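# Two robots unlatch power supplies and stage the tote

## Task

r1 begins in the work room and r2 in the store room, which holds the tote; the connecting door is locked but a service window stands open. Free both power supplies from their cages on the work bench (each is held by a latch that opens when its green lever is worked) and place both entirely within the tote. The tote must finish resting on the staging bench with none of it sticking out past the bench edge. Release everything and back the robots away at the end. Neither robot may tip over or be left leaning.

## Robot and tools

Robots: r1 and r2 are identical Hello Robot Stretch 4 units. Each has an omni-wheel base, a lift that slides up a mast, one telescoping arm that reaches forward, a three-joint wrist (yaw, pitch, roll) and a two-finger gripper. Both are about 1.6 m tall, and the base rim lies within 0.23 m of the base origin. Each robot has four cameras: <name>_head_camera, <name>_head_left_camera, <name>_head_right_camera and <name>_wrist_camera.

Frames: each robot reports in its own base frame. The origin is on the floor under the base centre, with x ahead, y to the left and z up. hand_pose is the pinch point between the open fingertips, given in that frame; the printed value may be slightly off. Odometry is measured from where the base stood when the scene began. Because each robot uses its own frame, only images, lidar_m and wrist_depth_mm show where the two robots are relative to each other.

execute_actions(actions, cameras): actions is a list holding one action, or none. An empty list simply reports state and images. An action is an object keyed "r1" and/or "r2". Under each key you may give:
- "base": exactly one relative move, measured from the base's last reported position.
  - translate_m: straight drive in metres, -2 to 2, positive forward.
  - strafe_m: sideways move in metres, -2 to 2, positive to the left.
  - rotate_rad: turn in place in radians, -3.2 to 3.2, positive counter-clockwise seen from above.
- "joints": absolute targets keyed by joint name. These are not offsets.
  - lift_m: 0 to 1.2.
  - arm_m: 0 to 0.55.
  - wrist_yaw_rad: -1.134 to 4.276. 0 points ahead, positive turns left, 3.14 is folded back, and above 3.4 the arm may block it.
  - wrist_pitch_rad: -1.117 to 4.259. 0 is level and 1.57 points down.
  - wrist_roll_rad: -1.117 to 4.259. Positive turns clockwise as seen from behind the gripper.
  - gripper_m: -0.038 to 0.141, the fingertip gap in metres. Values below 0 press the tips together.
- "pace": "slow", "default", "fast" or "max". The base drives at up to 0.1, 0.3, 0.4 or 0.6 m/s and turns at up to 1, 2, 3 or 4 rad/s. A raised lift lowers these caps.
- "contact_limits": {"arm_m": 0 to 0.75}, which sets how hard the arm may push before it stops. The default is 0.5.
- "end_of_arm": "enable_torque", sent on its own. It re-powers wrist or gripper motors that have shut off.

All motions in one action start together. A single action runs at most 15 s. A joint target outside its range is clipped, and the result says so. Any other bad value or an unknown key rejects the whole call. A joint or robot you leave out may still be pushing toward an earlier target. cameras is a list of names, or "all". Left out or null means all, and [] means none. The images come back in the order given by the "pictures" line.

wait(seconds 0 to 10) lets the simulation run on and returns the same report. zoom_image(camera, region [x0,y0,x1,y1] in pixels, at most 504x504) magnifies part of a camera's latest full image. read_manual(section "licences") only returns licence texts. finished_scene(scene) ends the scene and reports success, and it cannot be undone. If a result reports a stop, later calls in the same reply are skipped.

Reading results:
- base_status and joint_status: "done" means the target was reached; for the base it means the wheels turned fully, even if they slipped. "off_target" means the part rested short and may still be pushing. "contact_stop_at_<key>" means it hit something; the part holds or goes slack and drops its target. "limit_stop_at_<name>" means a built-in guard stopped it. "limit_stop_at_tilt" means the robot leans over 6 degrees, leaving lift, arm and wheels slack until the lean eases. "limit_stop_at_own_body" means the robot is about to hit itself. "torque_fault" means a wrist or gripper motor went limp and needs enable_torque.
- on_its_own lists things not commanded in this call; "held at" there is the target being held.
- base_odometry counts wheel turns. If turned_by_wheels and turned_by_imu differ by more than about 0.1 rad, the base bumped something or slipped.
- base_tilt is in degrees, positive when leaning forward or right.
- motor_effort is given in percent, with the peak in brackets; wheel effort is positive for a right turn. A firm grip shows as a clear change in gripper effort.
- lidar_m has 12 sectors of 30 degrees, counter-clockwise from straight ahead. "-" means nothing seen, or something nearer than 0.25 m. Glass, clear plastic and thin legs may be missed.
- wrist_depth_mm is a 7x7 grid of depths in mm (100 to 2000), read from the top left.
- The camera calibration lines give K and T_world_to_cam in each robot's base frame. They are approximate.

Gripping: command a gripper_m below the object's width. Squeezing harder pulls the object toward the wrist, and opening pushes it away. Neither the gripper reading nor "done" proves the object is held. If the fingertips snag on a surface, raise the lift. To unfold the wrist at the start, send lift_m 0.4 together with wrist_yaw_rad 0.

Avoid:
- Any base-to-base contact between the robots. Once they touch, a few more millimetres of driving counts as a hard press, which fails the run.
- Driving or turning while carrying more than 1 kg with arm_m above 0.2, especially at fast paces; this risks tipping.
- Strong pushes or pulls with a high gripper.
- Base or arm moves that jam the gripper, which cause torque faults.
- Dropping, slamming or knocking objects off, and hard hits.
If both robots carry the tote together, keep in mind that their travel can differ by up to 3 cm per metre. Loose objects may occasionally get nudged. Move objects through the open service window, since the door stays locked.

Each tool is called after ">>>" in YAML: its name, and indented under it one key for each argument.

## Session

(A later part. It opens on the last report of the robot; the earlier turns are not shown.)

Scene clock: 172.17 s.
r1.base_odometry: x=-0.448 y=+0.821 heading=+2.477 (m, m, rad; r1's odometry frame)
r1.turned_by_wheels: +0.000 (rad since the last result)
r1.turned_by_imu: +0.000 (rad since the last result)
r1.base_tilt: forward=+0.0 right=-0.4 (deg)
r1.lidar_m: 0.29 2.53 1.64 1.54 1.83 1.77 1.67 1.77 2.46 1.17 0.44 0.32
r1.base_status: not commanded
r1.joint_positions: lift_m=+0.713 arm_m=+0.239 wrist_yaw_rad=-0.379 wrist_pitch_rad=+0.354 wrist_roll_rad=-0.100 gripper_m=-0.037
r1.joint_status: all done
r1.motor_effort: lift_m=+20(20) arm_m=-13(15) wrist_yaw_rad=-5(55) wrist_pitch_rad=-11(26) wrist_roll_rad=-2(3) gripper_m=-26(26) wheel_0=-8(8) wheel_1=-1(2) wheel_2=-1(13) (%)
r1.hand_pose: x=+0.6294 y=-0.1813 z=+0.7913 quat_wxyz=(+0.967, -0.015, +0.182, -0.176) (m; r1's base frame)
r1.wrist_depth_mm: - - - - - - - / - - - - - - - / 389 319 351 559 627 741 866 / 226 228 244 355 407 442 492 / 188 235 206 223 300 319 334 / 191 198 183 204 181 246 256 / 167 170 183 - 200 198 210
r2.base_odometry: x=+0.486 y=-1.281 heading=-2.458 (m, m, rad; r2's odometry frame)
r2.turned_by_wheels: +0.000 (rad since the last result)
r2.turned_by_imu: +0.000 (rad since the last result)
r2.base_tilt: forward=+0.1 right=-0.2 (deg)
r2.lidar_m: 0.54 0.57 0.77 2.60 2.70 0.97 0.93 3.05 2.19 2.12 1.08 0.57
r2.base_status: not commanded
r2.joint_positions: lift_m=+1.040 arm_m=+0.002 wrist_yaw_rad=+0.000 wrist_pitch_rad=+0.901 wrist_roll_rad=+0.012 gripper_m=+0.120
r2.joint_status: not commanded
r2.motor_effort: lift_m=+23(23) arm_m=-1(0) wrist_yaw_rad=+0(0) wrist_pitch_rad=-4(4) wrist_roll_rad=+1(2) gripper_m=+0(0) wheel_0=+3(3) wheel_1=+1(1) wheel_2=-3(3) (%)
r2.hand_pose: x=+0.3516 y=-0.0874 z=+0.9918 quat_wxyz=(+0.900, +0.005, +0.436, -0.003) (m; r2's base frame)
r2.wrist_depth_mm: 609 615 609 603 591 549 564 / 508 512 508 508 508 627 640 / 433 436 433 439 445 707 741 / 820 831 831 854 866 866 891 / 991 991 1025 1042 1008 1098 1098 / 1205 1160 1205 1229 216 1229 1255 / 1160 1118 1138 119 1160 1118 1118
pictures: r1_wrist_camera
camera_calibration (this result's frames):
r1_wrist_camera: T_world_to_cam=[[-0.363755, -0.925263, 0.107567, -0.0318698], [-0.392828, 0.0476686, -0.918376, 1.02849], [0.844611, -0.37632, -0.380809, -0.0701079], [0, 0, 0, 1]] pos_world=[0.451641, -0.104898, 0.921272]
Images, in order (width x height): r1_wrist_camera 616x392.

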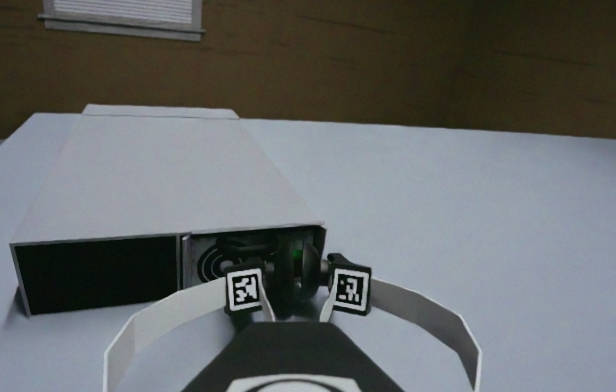

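>>> execute_actions:
  actions:
    - {"r1":{"joints":{"arm_m":0.234},"pace":"slow"}}
  cameras: ["r1_wrist_camera"]

>>> execute_actions:
  actions:
    - {"r1":{"joints":{"arm_m":0.231},"pace":"slow"}}
  cameras: ["r1_wrist_camera"]

>>> zoom_image:
  camera: "r1_wrist_camera"
  region: [180, 200, 420, 330]

Scene clock: 173.03 s.
r1.base_odometry: x=-0.448 y=+0.821 heading=+2.477 (m, m, rad; r1's odometry frame)
r1.turned_by_wheels: +0.000 (rad since the last result)
r1.turned_by_imu: +0.000 (rad since the last result)
r1.base_tilt: forward=+0.0 right=-0.4 (deg)
r1.lidar_m: 0.27 2.50 1.63 1.56 1.81 1.74 1.67 1.74 2.48 1.14 0.43 0.30
r1.base_status: not commanded
r1.joint_positions: lift_m=+0.713 arm_m=+0.236 wrist_yaw_rad=-0.377 wrist_pitch_rad=+0.353 wrist_roll_rad=-0.100 gripper_m=-0.037
r1.joint_status: all done
r1.motor_effort: lift_m=+20(20) arm_m=-14(14) wrist_yaw_rad=-10(10) wrist_pitch_rad=-9(12) wrist_roll_rad=+0(1) gripper_m=-26(27) wheel_0=-9(9) wheel_1=-2(2) wheel_2=+0(1) (%)
r1.hand_pose: x=+0.6268 y=-0.1810 z=+0.7916 quat_wxyz=(+0.967, -0.016, +0.181, -0.176) (m; r1's base frame)
r1.wrist_depth_mm: - - - - - - - / - - - - - - - / 402 322 355 569 640 741 904 / 232 229 245 357 413 442 488 / 189 241 212 226 300 319 338 / 193 196 182 206 180 248 258 / 168 170 184 - 202 200 211
r2.base_odometry: x=+0.486 y=-1.281 heading=-2.458 (m, m, rad; r2's odometry frame)
r2.turned_by_wheels: +0.000 (rad since the last result)
r2.turned_by_imu: +0.000 (rad since the last result)
r2.base_tilt: forward=+0.1 right=-0.2 (deg)
r2.lidar_m: 0.52 0.56 0.79 2.59 2.72 0.98 0.93 3.07 2.21 2.12 1.09 0.55
r2.base_status: not commanded
r2.joint_positions: lift_m=+1.040 arm_m=+0.002 wrist_yaw_rad=+0.000 wrist_pitch_rad=+0.901 wrist_roll_rad=+0.012 gripper_m=+0.120
r2.joint_status: not commanded
r2.motor_effort: lift_m=+23(23) arm_m=+0(1) wrist_yaw_rad=+0(0) wrist_pitch_rad=-4(4) wrist_roll_rad=-1(4) gripper_m=-1(0) wheel_0=+2(3) wheel_1=+1(1) wheel_2=-3(3) (%)
r2.hand_pose: x=+0.3516 y=-0.0874 z=+0.9918 quat_wxyz=(+0.900, +0.005, +0.436, -0.003) (m; r2's base frame)
r2.wrist_depth_mm: 603 609 609 609 591 554 559 / 504 508 504 508 504 621 640 / 436 433 433 439 442 707 741 / 820 820 831 842 854 878 878 / 991 1008 1025 1060 1025 1098 1078 / 1205 1160 1182 1229 216 1229 1255 / 1138 1118 1138 119 1160 1138 1138
pictures: r1_wrist_camera
camera_calibration (this result's frames):
r1_wrist_camera: T_world_to_cam=[[-0.362431, -0.925782, 0.107572, -0.0334918], [-0.391914, 0.0466665, -0.918818, 1.02733], [0.845605, -0.375167, -0.37974, -0.0689627], [0, 0, 0, 1]] pos_world=[0.4488, -0.10482, 0.921339]
Images, in order (width x height): r1_wrist_camera 616x392.

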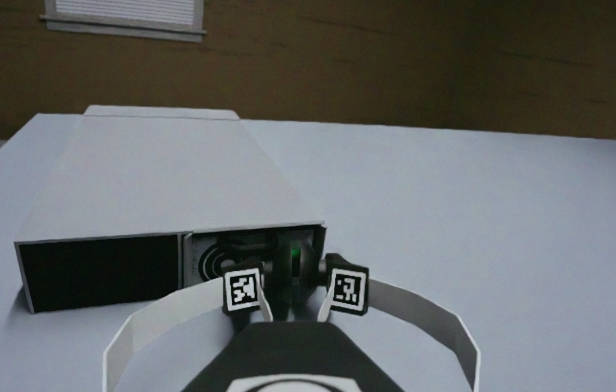

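Scene clock: 173.67 s.
r1.base_odometry: x=-0.448 y=+0.821 heading=+2.477 (m, m, rad; r1's odometry frame)
r1.turned_by_wheels: +0.000 (rad since the last result)
r1.turned_by_imu: +0.000 (rad since the last result)
r1.base_tilt: forward=+0.0 right=-0.4 (deg)
r1.lidar_m: 0.28 2.50 1.62 1.54 1.84 1.74 1.67 1.77 2.43 1.17 0.40 0.28
r1.base_status: not commanded
r1.joint_positions: lift_m=+0.713 arm_m=+0.233 wrist_yaw_rad=-0.379 wrist_pitch_rad=+0.352 wrist_roll_rad=-0.100 gripper_m=-0.037
r1.joint_status: all done
r1.motor_effort: lift_m=+20(20) arm_m=-12(13) wrist_yaw_rad=-6(11) wrist_pitch_rad=-5(9) wrist_roll_rad=-2(1) gripper_m=-25(24) wheel_0=-9(9) wheel_1=-2(2) wheel_2=+1(1) (%)
r1.hand_pose: x=+0.6234 y=-0.1813 z=+0.7919 quat_wxyz=(+0.967, -0.015, +0.181, -0.176) (m; r1's base frame)
r1.wrist_depth_mm: - - - - - - - / - - - - - - - / 413 327 359 569 634 759 931 / 236 232 248 359 413 452 488 / 211 242 216 229 303 322 338 / 195 198 182 204 181 250 262 / 169 172 185 - 204 201 213
r2.base_odometry: x=+0.486 y=-1.281 heading=-2.458 (m, m, rad; r2's odometry frame)
r2.turned_by_wheels: +0.000 (rad since the last result)
r2.turned_by_imu: +0.000 (rad since the last result)
r2.base_tilt: forward=+0.2 right=-0.2 (deg)
r2.lidar_m: 0.54 0.57 0.76 2.59 2.73 0.98 0.90 3.05 2.22 2.11 1.13 0.57
r2.base_status: not commanded
r2.joint_positions: lift_m=+1.040 arm_m=+0.002 wrist_yaw_rad=+0.000 wrist_pitch_rad=+0.901 wrist_roll_rad=+0.012 gripper_m=+0.120
r2.joint_status: not commanded
r2.motor_effort: lift_m=+23(23) arm_m=+0(0) wrist_yaw_rad=+0(0) wrist_pitch_rad=-4(5) wrist_roll_rad=-1(2) gripper_m=-2(0) wheel_0=+3(3) wheel_1=+1(1) wheel_2=-3(3) (%)
r2.hand_pose: x=+0.3516 y=-0.0874 z=+0.9918 quat_wxyz=(+0.900, +0.005, +0.436, -0.003) (m; r2's base frame)
r2.wrist_depth_mm: 603 609 609 609 591 554 559 / 504 500 508 500 504 627 640 / 436 433 433 436 442 707 741 / 809 820 831 854 854 878 878 / 991 1008 1025 1042 1025 1078 1098 / 1229 1182 1182 1205 216 1205 1255 / 1160 1118 1138 119 1138 1118 1138
pictures: r1_wrist_camera
camera_calibration (this result's frames):
r1_wrist_camera: T_world_to_cam=[[-0.363961, -0.925189, 0.107502, -0.0339888], [-0.390927, 0.0469784, -0.919222, 1.02602], [0.845404, -0.376587, -0.37878, -0.0669925], [0, 0, 0, 1]] pos_world=[0.445365, -0.104875, 0.92142]
Images, in order (width x height): r1_wrist_camera 616x392.

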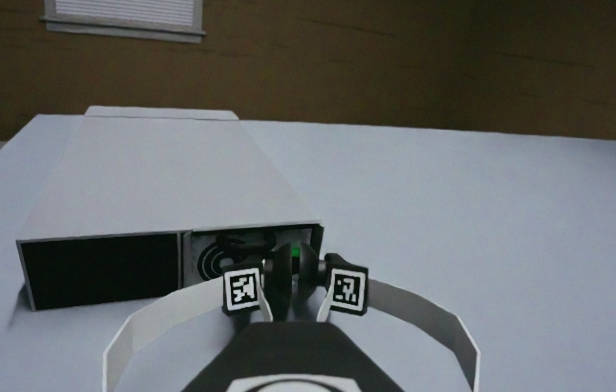

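Region (180, 200, 420, 330) of r1_wrist_camera's 616x392 image, scaled by 2.100; it fills the top 273 rows of this view, and the rest is white.

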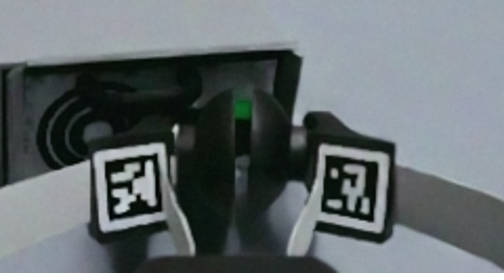

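>>> execute_actions:
  actions:
    - {"r1":{"joints":{"arm_m":0.249},"pace":"slow"}}
  cameras: ["r1_wrist_camera"]

>>> execute_actions:
  actions:
    - {"r1":{"base":{"strafe_m":-0.004},"joints":{"arm_m":0.238,"lift_m":0.711},"pace":"slow"}}
  cameras: ["r1_wrist_camera"]

>>> zoom_image:
  camera: "r1_wrist_camera"
  region: [180, 200, 420, 330]

Scene clock: 175.23 s.
r1.base_odometry: x=-0.448 y=+0.821 heading=+2.477 (m, m, rad; r1's odometry frame)
r1.turned_by_wheels: +0.000 (rad since the last result)
r1.turned_by_imu: +0.000 (rad since the last result)
r1.base_tilt: forward=-0.1 right=-0.3 (deg)
r1.lidar_m: 0.28 2.47 1.61 1.56 1.84 1.74 1.68 1.75 2.48 1.15 0.45 0.32
r1.base_status: not commanded
r1.joint_positions: lift_m=+0.713 arm_m=+0.246 wrist_yaw_rad=-0.400 wrist_pitch_rad=+0.358 wrist_roll_rad=-0.100 gripper_m=-0.038
r1.joint_status: all done
r1.on_its_own: wrist_yaw_rad is at rest, and its effort (+56) is outside its rest range (-13 to +13); wrist_pitch_rad is at rest, and its effort (-24) is outside its rest range (-23 to +23)
r1.motor_effort: lift_m=+20(20) arm_m=+16(18) wrist_yaw_rad=+56(56) wrist_pitch_rad=-24(23) wrist_roll_rad=+0(2) gripper_m=-15(25) wheel_0=-3(9) wheel_1=+0(1) wheel_2=-9(9) (%)
r1.hand_pose: x=+0.6318 y=-0.1858 z=+0.7902 quat_wxyz=(+0.965, -0.013, +0.184, -0.187) (m; r1's base frame)
r1.wrist_depth_mm: - - - - - - - / - - - - - - - / 366 317 355 554 634 723 878 / 215 225 243 357 402 439 480 / 196 227 204 224 300 317 334 / 191 195 180 213 182 246 256 / 167 170 182 - 201 202 210
r2.base_odometry: x=+0.486 y=-1.281 heading=-2.458 (m, m, rad; r2's odometry frame)
r2.turned_by_wheels: +0.000 (rad since the last result)
r2.turned_by_imu: +0.000 (rad since the last result)
r2.base_tilt: forward=+0.1 right=-0.2 (deg)
r2.lidar_m: 0.53 0.57 0.80 2.61 2.72 0.97 0.93 3.06 2.20 2.12 1.11 0.56
r2.base_status: not commanded
r2.joint_positions: lift_m=+1.040 arm_m=+0.002 wrist_yaw_rad=+0.000 wrist_pitch_rad=+0.901 wrist_roll_rad=+0.012 gripper_m=+0.120
r2.joint_status: not commanded
r2.motor_effort: lift_m=+22(23) arm_m=+0(0) wrist_yaw_rad=+0(0) wrist_pitch_rad=-4(4) wrist_roll_rad=-2(1) gripper_m=+0(0) wheel_0=+3(2) wheel_1=+1(1) wheel_2=-3(3) (%)
r2.hand_pose: x=+0.3516 y=-0.0874 z=+0.9918 quat_wxyz=(+0.900, +0.005, +0.436, -0.003) (m; r2's base frame)
r2.wrist_depth_mm: 603 609 609 609 597 554 559 / 508 504 504 504 508 627 634 / 433 433 433 439 445 707 741 / 809 820 842 842 866 866 878 / 991 1025 1025 1060 1025 1078 1098 / 1205 1160 1182 1229 216 1205 1229 / 1160 1118 1160 119 1118 1118 1138
pictures: r1_wrist_camera
camera_calibration (this result's frames):
r1_wrist_camera: T_world_to_cam=[[-0.383218, -0.917385, 0.10747, -0.0212256], [-0.39486, 0.0575264, -0.916939, 1.03068], [0.835003, -0.393823, -0.384284, -0.06868], [0, 0, 0, 1]] pos_world=[0.456189, -0.105811, 0.92096]
Images, in order (width x height): r1_wrist_camera 616x392.

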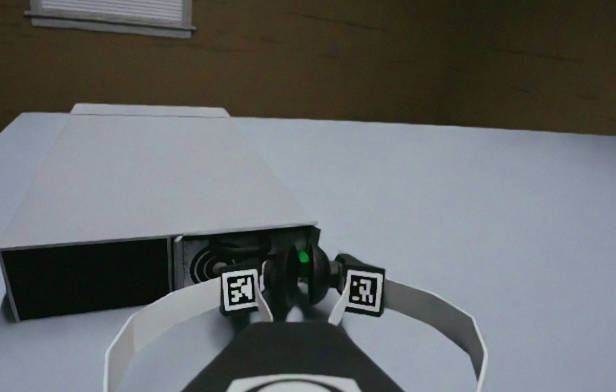

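Scene clock: 176.17 s.
r1.base_odometry: x=-0.445 y=+0.824 heading=+2.476 (m, m, rad; r1's odometry frame)
r1.turned_by_wheels: -0.001 (rad since the last result)
r1.turned_by_imu: +0.000 (rad since the last result)
r1.base_tilt: forward=-0.1 right=-0.4 (deg)
r1.lidar_m: 0.29 2.51 1.63 1.56 1.85 1.74 1.66 1.79 2.46 1.12 0.43 0.29
r1.base_status: done
r1.joint_positions: lift_m=+0.711 arm_m=+0.239 wrist_yaw_rad=-0.388 wrist_pitch_rad=+0.353 wrist_roll_rad=-0.100 gripper_m=-0.037
r1.joint_status: all done
r1.on_its_own: wrist_yaw_rad is at rest, and its effort (+21) is outside its rest range (-13 to +13)
r1.motor_effort: lift_m=+15(20) arm_m=-7(14) wrist_yaw_rad=+21(58) wrist_pitch_rad=-10(23) wrist_roll_rad=+0(2) gripper_m=-18(20) wheel_0=-1(5) wheel_1=-2(4) wheel_2=-6(11) (%)
r1.hand_pose: x=+0.6276 y=-0.1833 z=+0.7899 quat_wxyz=(+0.966, -0.014, +0.182, -0.181) (m; r1's base frame)
r1.wrist_depth_mm: - - - - - - - / - - - - - - - / 384 324 359 564 640 732 904 / 218 229 246 364 407 445 496 / 195 233 206 226 300 319 336 / 192 196 181 202 180 248 258 / 167 170 183 - 202 199 211
r2.base_odometry: x=+0.486 y=-1.281 heading=-2.458 (m, m, rad; r2's odometry frame)
r2.turned_by_wheels: +0.000 (rad since the last result)
r2.turned_by_imu: +0.000 (rad since the last result)
r2.base_tilt: forward=+0.1 right=-0.3 (deg)
r2.lidar_m: 0.53 0.56 0.79 2.62 2.73 0.97 0.92 3.05 2.21 2.12 1.11 0.56
r2.base_status: not commanded
r2.joint_positions: lift_m=+1.040 arm_m=+0.002 wrist_yaw_rad=+0.000 wrist_pitch_rad=+0.901 wrist_roll_rad=+0.012 gripper_m=+0.120
r2.joint_status: not commanded
r2.motor_effort: lift_m=+22(23) arm_m=+0(0) wrist_yaw_rad=+0(1) wrist_pitch_rad=-4(4) wrist_roll_rad=-4(1) gripper_m=-1(1) wheel_0=+3(3) wheel_1=+1(1) wheel_2=-3(3) (%)
r2.hand_pose: x=+0.3516 y=-0.0874 z=+0.9918 quat_wxyz=(+0.900, +0.005, +0.436, -0.003) (m; r2's base frame)
r2.wrist_depth_mm: 603 609 609 615 585 554 559 / 504 508 508 504 500 621 640 / 433 430 433 439 442 707 741 / 820 831 842 854 854 866 878 / 976 1008 1008 1042 1025 1078 1098 / 1205 1160 1182 1229 216 1229 1229 / 1160 1138 1138 119 1138 1138 1138
pictures: r1_wrist_camera
camera_calibration (this result's frames):
r1_wrist_camera: T_world_to_cam=[[-0.372291, -0.921871, 0.107488, -0.0282095], [-0.391735, 0.0510856, -0.918659, 1.02671], [0.841393, -0.384115, -0.380148, -0.0698007], [0, 0, 0, 1]] pos_world=[0.450428, -0.105267, 0.919698]
Images, in order (width x height): r1_wrist_camera 616x392.

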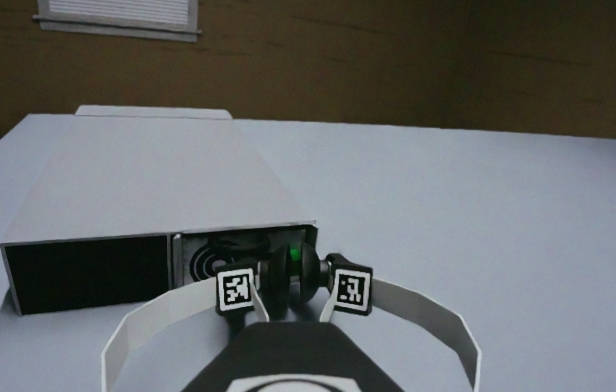

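Region (180, 200, 420, 330) of r1_wrist_camera's 616x392 image, scaled by 2.100; it fills the top 273 rows of this view, and the rest is white.

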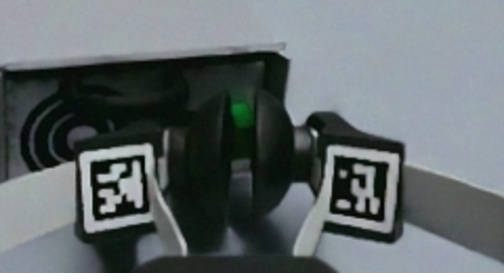

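>>> execute_actions:
  actions: []
  cameras: ["r1_wrist_camera","r1_head_camera"]

Scene clock: 176.83 s.
r1.base_odometry: x=-0.445 y=+0.824 heading=+2.476 (m, m, rad; r1's odometry frame)
r1.turned_by_wheels: +0.000 (rad since the last result)
r1.turned_by_imu: +0.000 (rad since the last result)
r1.base_tilt: forward=-0.1 right=-0.4 (deg)
r1.lidar_m: 0.30 2.53 1.61 1.58 1.82 1.77 1.66 1.75 2.44 1.17 0.45 0.31
r1.base_status: done
r1.joint_positions: lift_m=+0.711 arm_m=+0.239 wrist_yaw_rad=-0.388 wrist_pitch_rad=+0.353 wrist_roll_rad=-0.100 gripper_m=-0.037
r1.joint_status: all done
r1.on_its_own: wrist_yaw_rad is at rest, and its effort (+20) is outside its rest range (-13 to +13)
r1.motor_effort: lift_m=+15(20) arm_m=-6(14) wrist_yaw_rad=+20(58) wrist_pitch_rad=-10(23) wrist_roll_rad=+1(2) gripper_m=-19(20) wheel_0=-1(5) wheel_1=-2(4) wheel_2=-6(11) (%)
r1.hand_pose: x=+0.6276 y=-0.1833 z=+0.7899 quat_wxyz=(+0.966, -0.014, +0.182, -0.181) (m; r1's base frame)
r1.wrist_depth_mm: - - - - - - - / - - - - - - - / 382 324 359 569 640 759 904 / 218 229 245 359 407 445 492 / 196 234 206 226 300 320 338 / 192 196 180 202 181 248 258 / 167 171 183 - 201 199 211
r2.base_odometry: x=+0.486 y=-1.281 heading=-2.458 (m, m, rad; r2's odometry frame)
r2.turned_by_wheels: +0.000 (rad since the last result)
r2.turned_by_imu: +0.000 (rad since the last result)
r2.base_tilt: forward=+0.1 right=-0.2 (deg)
r2.lidar_m: 0.53 0.58 0.77 2.61 2.73 0.97 0.92 3.06 2.20 2.09 1.08 0.55
r2.base_status: not commanded
r2.joint_positions: lift_m=+1.040 arm_m=+0.002 wrist_yaw_rad=+0.000 wrist_pitch_rad=+0.901 wrist_roll_rad=+0.012 gripper_m=+0.120
r2.joint_status: not commanded
r2.motor_effort: lift_m=+23(23) arm_m=+0(0) wrist_yaw_rad=+0(1) wrist_pitch_rad=-4(4) wrist_roll_rad=-2(1) gripper_m=+1(1) wheel_0=+3(3) wheel_1=+1(1) wheel_2=-4(3) (%)
r2.hand_pose: x=+0.3516 y=-0.0874 z=+0.9918 quat_wxyz=(+0.900, +0.005, +0.436, -0.003) (m; r2's base frame)
r2.wrist_depth_mm: 609 615 609 609 591 554 559 / 504 504 508 504 504 627 634 / 433 433 433 439 445 715 732 / 820 820 842 842 854 878 891 / 1008 1008 1025 1025 1025 1078 1098 / 1205 1160 1182 1229 216 1229 1229 / 1138 1118 1138 119 1160 1118 1160
pictures: r1_head_camera, r1_wrist_camera
camera_calibration (this result's frames):
r1_wrist_camera: T_world_to_cam=[[-0.372291, -0.921871, 0.107488, -0.0282093], [-0.391735, 0.0510859, -0.918659, 1.02671], [0.841393, -0.384115, -0.380148, -0.0698007], [0, 0, 0, 1]] pos_world=[0.450428, -0.105267, 0.919698]
Images, in order (width x height): r1_head_camera 420x560, r1_wrist_camera 616x392.

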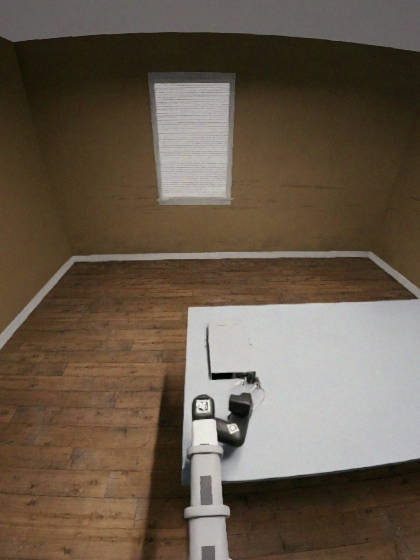

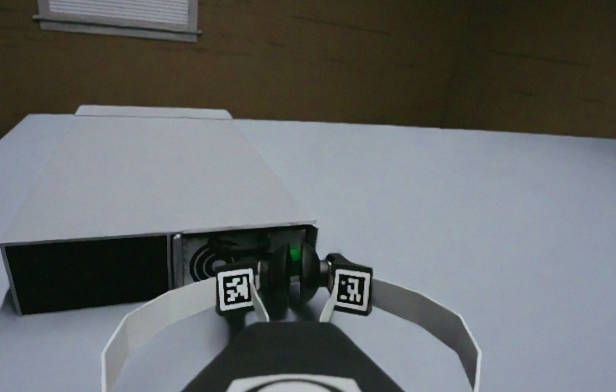

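>>> execute_actions:
  actions:
    - {"r1":{"joints":{"arm_m":0.233},"pace":"slow","contact_limits":{"arm_m":0.6}}}
  cameras: ["r1_wrist_camera"]

>>> execute_actions:
  actions:
    - {"r1":{"joints":{"arm_m":0.229},"pace":"slow","contact_limits":{"arm_m":0.6}}}
  cameras: ["r1_wrist_camera"]

Scene clock: 177.70 s.
r1.base_odometry: x=-0.445 y=+0.824 heading=+2.477 (m, m, rad; r1's odometry frame)
r1.turned_by_wheels: +0.000 (rad since the last result)
r1.turned_by_imu: +0.000 (rad since the last result)
r1.base_tilt: forward=-0.1 right=-0.3 (deg)
r1.lidar_m: 0.29 2.48 1.60 1.56 1.83 1.72 1.68 1.76 2.46 1.15 0.44 0.33
r1.base_status: not commanded
r1.joint_positions: lift_m=+0.711 arm_m=+0.235 wrist_yaw_rad=-0.380 wrist_pitch_rad=+0.351 wrist_roll_rad=-0.100 gripper_m=-0.037
r1.joint_status: all done
r1.motor_effort: lift_m=+17(17) arm_m=-11(11) wrist_yaw_rad=-4(22) wrist_pitch_rad=-2(10) wrist_roll_rad=+1(3) gripper_m=-24(23) wheel_0=-3(3) wheel_1=-2(2) wheel_2=-1(6) (%)
r1.contact_limits: arm_m 0.6
r1.hand_pose: x=+0.6251 y=-0.1816 z=+0.7904 quat_wxyz=(+0.967, -0.015, +0.180, -0.177) (m; r1's base frame)
r1.wrist_depth_mm: - - - - - - - / - - - - - - - / 399 329 357 574 640 759 931 / 224 230 247 362 410 452 496 / 200 236 208 228 304 320 338 / 194 197 180 206 180 249 259 / 168 170 183 - 202 198 211
r2.base_odometry: x=+0.486 y=-1.281 heading=-2.458 (m, m, rad; r2's odometry frame)
r2.turned_by_wheels: +0.000 (rad since the last result)
r2.turned_by_imu: +0.000 (rad since the last result)
r2.base_tilt: forward=+0.1 right=-0.2 (deg)
r2.lidar_m: 0.53 0.57 0.81 2.59 2.72 0.99 0.91 3.04 2.22 2.12 1.14 0.57
r2.base_status: not commanded
r2.joint_positions: lift_m=+1.040 arm_m=+0.002 wrist_yaw_rad=+0.000 wrist_pitch_rad=+0.901 wrist_roll_rad=+0.012 gripper_m=+0.120
r2.joint_status: not commanded
r2.motor_effort: lift_m=+22(23) arm_m=-1(1) wrist_yaw_rad=+0(0) wrist_pitch_rad=-4(5) wrist_roll_rad=-1(0) gripper_m=-1(2) wheel_0=+3(3) wheel_1=+1(1) wheel_2=-3(3) (%)
r2.hand_pose: x=+0.3516 y=-0.0874 z=+0.9918 quat_wxyz=(+0.900, +0.005, +0.436, -0.003) (m; r2's base frame)
r2.wrist_depth_mm: 609 603 609 609 591 554 559 / 508 508 508 508 504 621 640 / 433 433 433 439 442 715 741 / 809 820 831 842 854 878 891 / 991 1008 1025 1060 1025 1078 1098 / 1229 1160 1182 1229 215 1229 1255 / 1138 1098 1138 119 1138 1118 1138
pictures: r1_wrist_camera
camera_calibration (this result's frames):
r1_wrist_camera: T_world_to_cam=[[-0.365055, -0.924759, 0.107498, -0.0327108], [-0.390031, 0.0470701, -0.919598, 1.0251], [0.845346, -0.377631, -0.377868, -0.0699309], [0, 0, 0, 1]] pos_world=[0.446994, -0.104909, 0.919768]
Images, in order (width x height): r1_wrist_camera 616x392.

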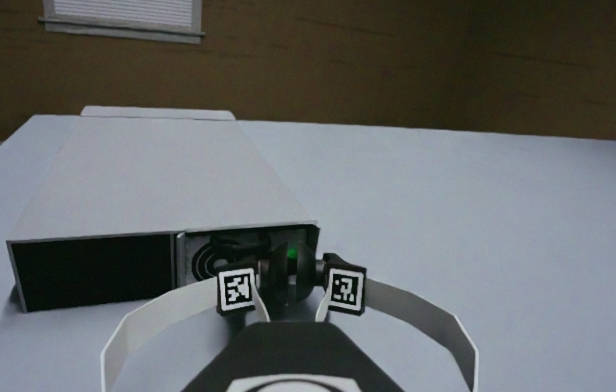

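Scene clock: 178.37 s.
r1.base_odometry: x=-0.445 y=+0.824 heading=+2.477 (m, m, rad; r1's odometry frame)
r1.turned_by_wheels: +0.000 (rad since the last result)
r1.turned_by_imu: +0.000 (rad since the last result)
r1.base_tilt: forward=+0.0 right=-0.4 (deg)
r1.lidar_m: 0.29 2.55 1.63 1.56 1.83 1.75 1.69 1.77 2.45 1.15 0.43 0.31
r1.base_status: not commanded
r1.joint_positions: lift_m=+0.711 arm_m=+0.231 wrist_yaw_rad=-0.377 wrist_pitch_rad=+0.349 wrist_roll_rad=-0.100 gripper_m=-0.037
r1.joint_status: all done
r1.motor_effort: lift_m=+18(17) arm_m=-12(10) wrist_yaw_rad=-10(10) wrist_pitch_rad=+3(1) wrist_roll_rad=+1(1) gripper_m=-24(24) wheel_0=-4(4) wheel_1=-2(2) wheel_2=+1(1) (%)
r1.contact_limits: arm_m 0.6
r1.hand_pose: x=+0.6219 y=-0.1811 z=+0.7907 quat_wxyz=(+0.968, -0.016, +0.180, -0.176) (m; r1's base frame)
r1.wrist_depth_mm: - - - - - - - / - - - - - - - / 402 327 362 574 647 759 960 / 229 231 248 364 413 455 496 / 220 236 213 230 304 324 340 / 196 198 180 203 179 250 259 / 168 171 184 - 203 199 210
r2.base_odometry: x=+0.486 y=-1.281 heading=-2.458 (m, m, rad; r2's odometry frame)
r2.turned_by_wheels: +0.000 (rad since the last result)
r2.turned_by_imu: +0.000 (rad since the last result)
r2.base_tilt: forward=+0.1 right=-0.2 (deg)
r2.lidar_m: 0.52 0.57 0.78 2.61 2.73 0.97 0.92 3.06 2.19 2.10 1.11 0.55
r2.base_status: not commanded
r2.joint_positions: lift_m=+1.040 arm_m=+0.002 wrist_yaw_rad=+0.000 wrist_pitch_rad=+0.901 wrist_roll_rad=+0.012 gripper_m=+0.120
r2.joint_status: not commanded
r2.motor_effort: lift_m=+22(23) arm_m=+0(1) wrist_yaw_rad=+0(1) wrist_pitch_rad=-4(4) wrist_roll_rad=-4(2) gripper_m=+0(0) wheel_0=+3(3) wheel_1=+1(1) wheel_2=-3(3) (%)
r2.hand_pose: x=+0.3516 y=-0.0874 z=+0.9918 quat_wxyz=(+0.900, +0.005, +0.436, -0.003) (m; r2's base frame)
r2.wrist_depth_mm: 603 609 615 609 585 554 564 / 508 508 504 504 508 621 640 / 433 430 433 436 445 707 750 / 820 820 842 854 866 878 878 / 991 1008 1025 1042 1008 1078 1078 / 1229 1160 1182 1229 215 1229 1255 / 1138 1118 1138 119 1138 1138 1138
pictures: r1_wrist_camera
camera_calibration (this result's frames):
r1_wrist_camera: T_world_to_cam=[[-0.362856, -0.925623, 0.107502, -0.0349589], [-0.389129, 0.0456892, -0.920049, 1.02363], [0.846708, -0.375678, -0.376766, -0.0683151], [0, 0, 0, 1]] pos_world=[0.443483, -0.104792, 0.919811]
Images, in order (width x height): r1_wrist_camera 616x392.

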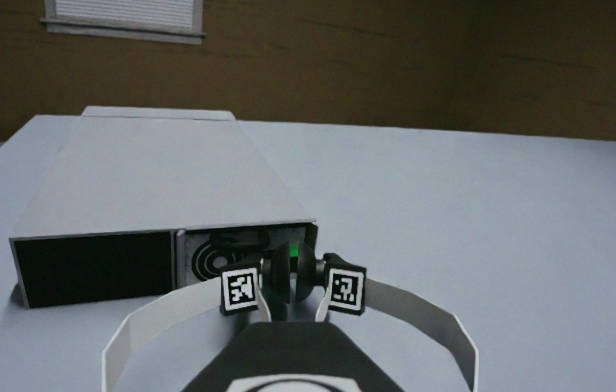

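>>> execute_actions:
  actions:
    - {"r1":{"base":{"strafe_m":0.003},"joints":{"arm_m":0.225},"pace":"slow","contact_limits":{"arm_m":0.6}}}
  cameras: ["r1_wrist_camera"]

>>> zoom_image:
  camera: "r1_wrist_camera"
  region: [170, 200, 390, 330]

Scene clock: 179.17 s.
r1.base_odometry: x=-0.447 y=+0.822 heading=+2.476 (m, m, rad; r1's odometry frame)
r1.turned_by_wheels: +0.000 (rad since the last result)
r1.turned_by_imu: +0.000 (rad since the last result)
r1.base_tilt: forward=+0.0 right=-0.4 (deg)
r1.lidar_m: 0.27 2.49 1.61 1.54 1.82 1.76 1.67 1.76 2.43 1.18 0.43 0.30
r1.base_status: done
r1.joint_positions: lift_m=+0.711 arm_m=+0.227 wrist_yaw_rad=-0.380 wrist_pitch_rad=+0.352 wrist_roll_rad=-0.100 gripper_m=-0.037
r1.joint_status: all done
r1.motor_effort: lift_m=+17(17) arm_m=-9(14) wrist_yaw_rad=-2(10) wrist_pitch_rad=-6(5) wrist_roll_rad=+1(1) gripper_m=-18(25) wheel_0=-3(6) wheel_1=+1(1) wheel_2=+0(0) (%)
r1.contact_limits: arm_m 0.6
r1.hand_pose: x=+0.6166 y=-0.1816 z=+0.7900 quat_wxyz=(+0.967, -0.015, +0.181, -0.177) (m; r1's base frame)
r1.wrist_depth_mm: - - - - - - - / - - - - - - - / 413 322 355 564 640 759 917 / 232 229 245 342 404 445 496 / 220 248 224 238 298 317 334 / 196 195 182 200 180 247 258 / 167 170 182 - 200 201 210
r2.base_odometry: x=+0.486 y=-1.281 heading=-2.458 (m, m, rad; r2's odometry frame)
r2.turned_by_wheels: +0.000 (rad since the last result)
r2.turned_by_imu: +0.000 (rad since the last result)
r2.base_tilt: forward=+0.1 right=-0.2 (deg)
r2.lidar_m: 0.53 0.56 0.78 2.60 2.73 0.99 0.94 3.07 2.21 2.11 1.10 0.56
r2.base_status: not commanded
r2.joint_positions: lift_m=+1.040 arm_m=+0.002 wrist_yaw_rad=+0.000 wrist_pitch_rad=+0.901 wrist_roll_rad=+0.012 gripper_m=+0.120
r2.joint_status: not commanded
r2.motor_effort: lift_m=+23(23) arm_m=-1(0) wrist_yaw_rad=+0(0) wrist_pitch_rad=-4(4) wrist_roll_rad=-1(2) gripper_m=-2(2) wheel_0=+3(3) wheel_1=+1(1) wheel_2=-2(3) (%)
r2.hand_pose: x=+0.3516 y=-0.0874 z=+0.9918 quat_wxyz=(+0.900, +0.005, +0.436, -0.003) (m; r2's base frame)
r2.wrist_depth_mm: 609 603 615 609 591 554 559 / 508 504 504 504 508 627 640 / 430 433 433 439 442 707 741 / 809 831 842 854 854 878 891 / 991 1025 1042 1060 1025 1098 1078 / 1205 1182 1182 1229 215 1229 1255 / 1138 1118 1138 119 1138 1118 1118
pictures: r1_wrist_camera
camera_calibration (this result's frames):
r1_wrist_camera: T_world_to_cam=[[-0.36522, -0.924694, 0.107494, -0.0356736], [-0.390971, 0.0475674, -0.919173, 1.0218], [0.844841, -0.377727, -0.378901, -0.0617963], [0, 0, 0, 1]] pos_world=[0.438675, -0.104934, 0.919633]
Images, in order (width x height): r1_wrist_camera 616x392.

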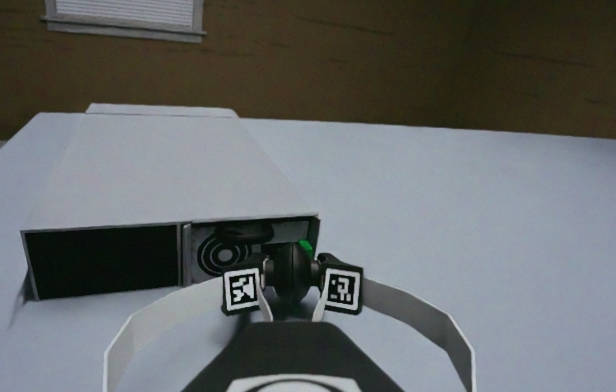

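Region (170, 200, 390, 330) of r1_wrist_camera's 616x392 image, scaled by 2.291; it fills the top 298 rows of this view, and the rest is white.

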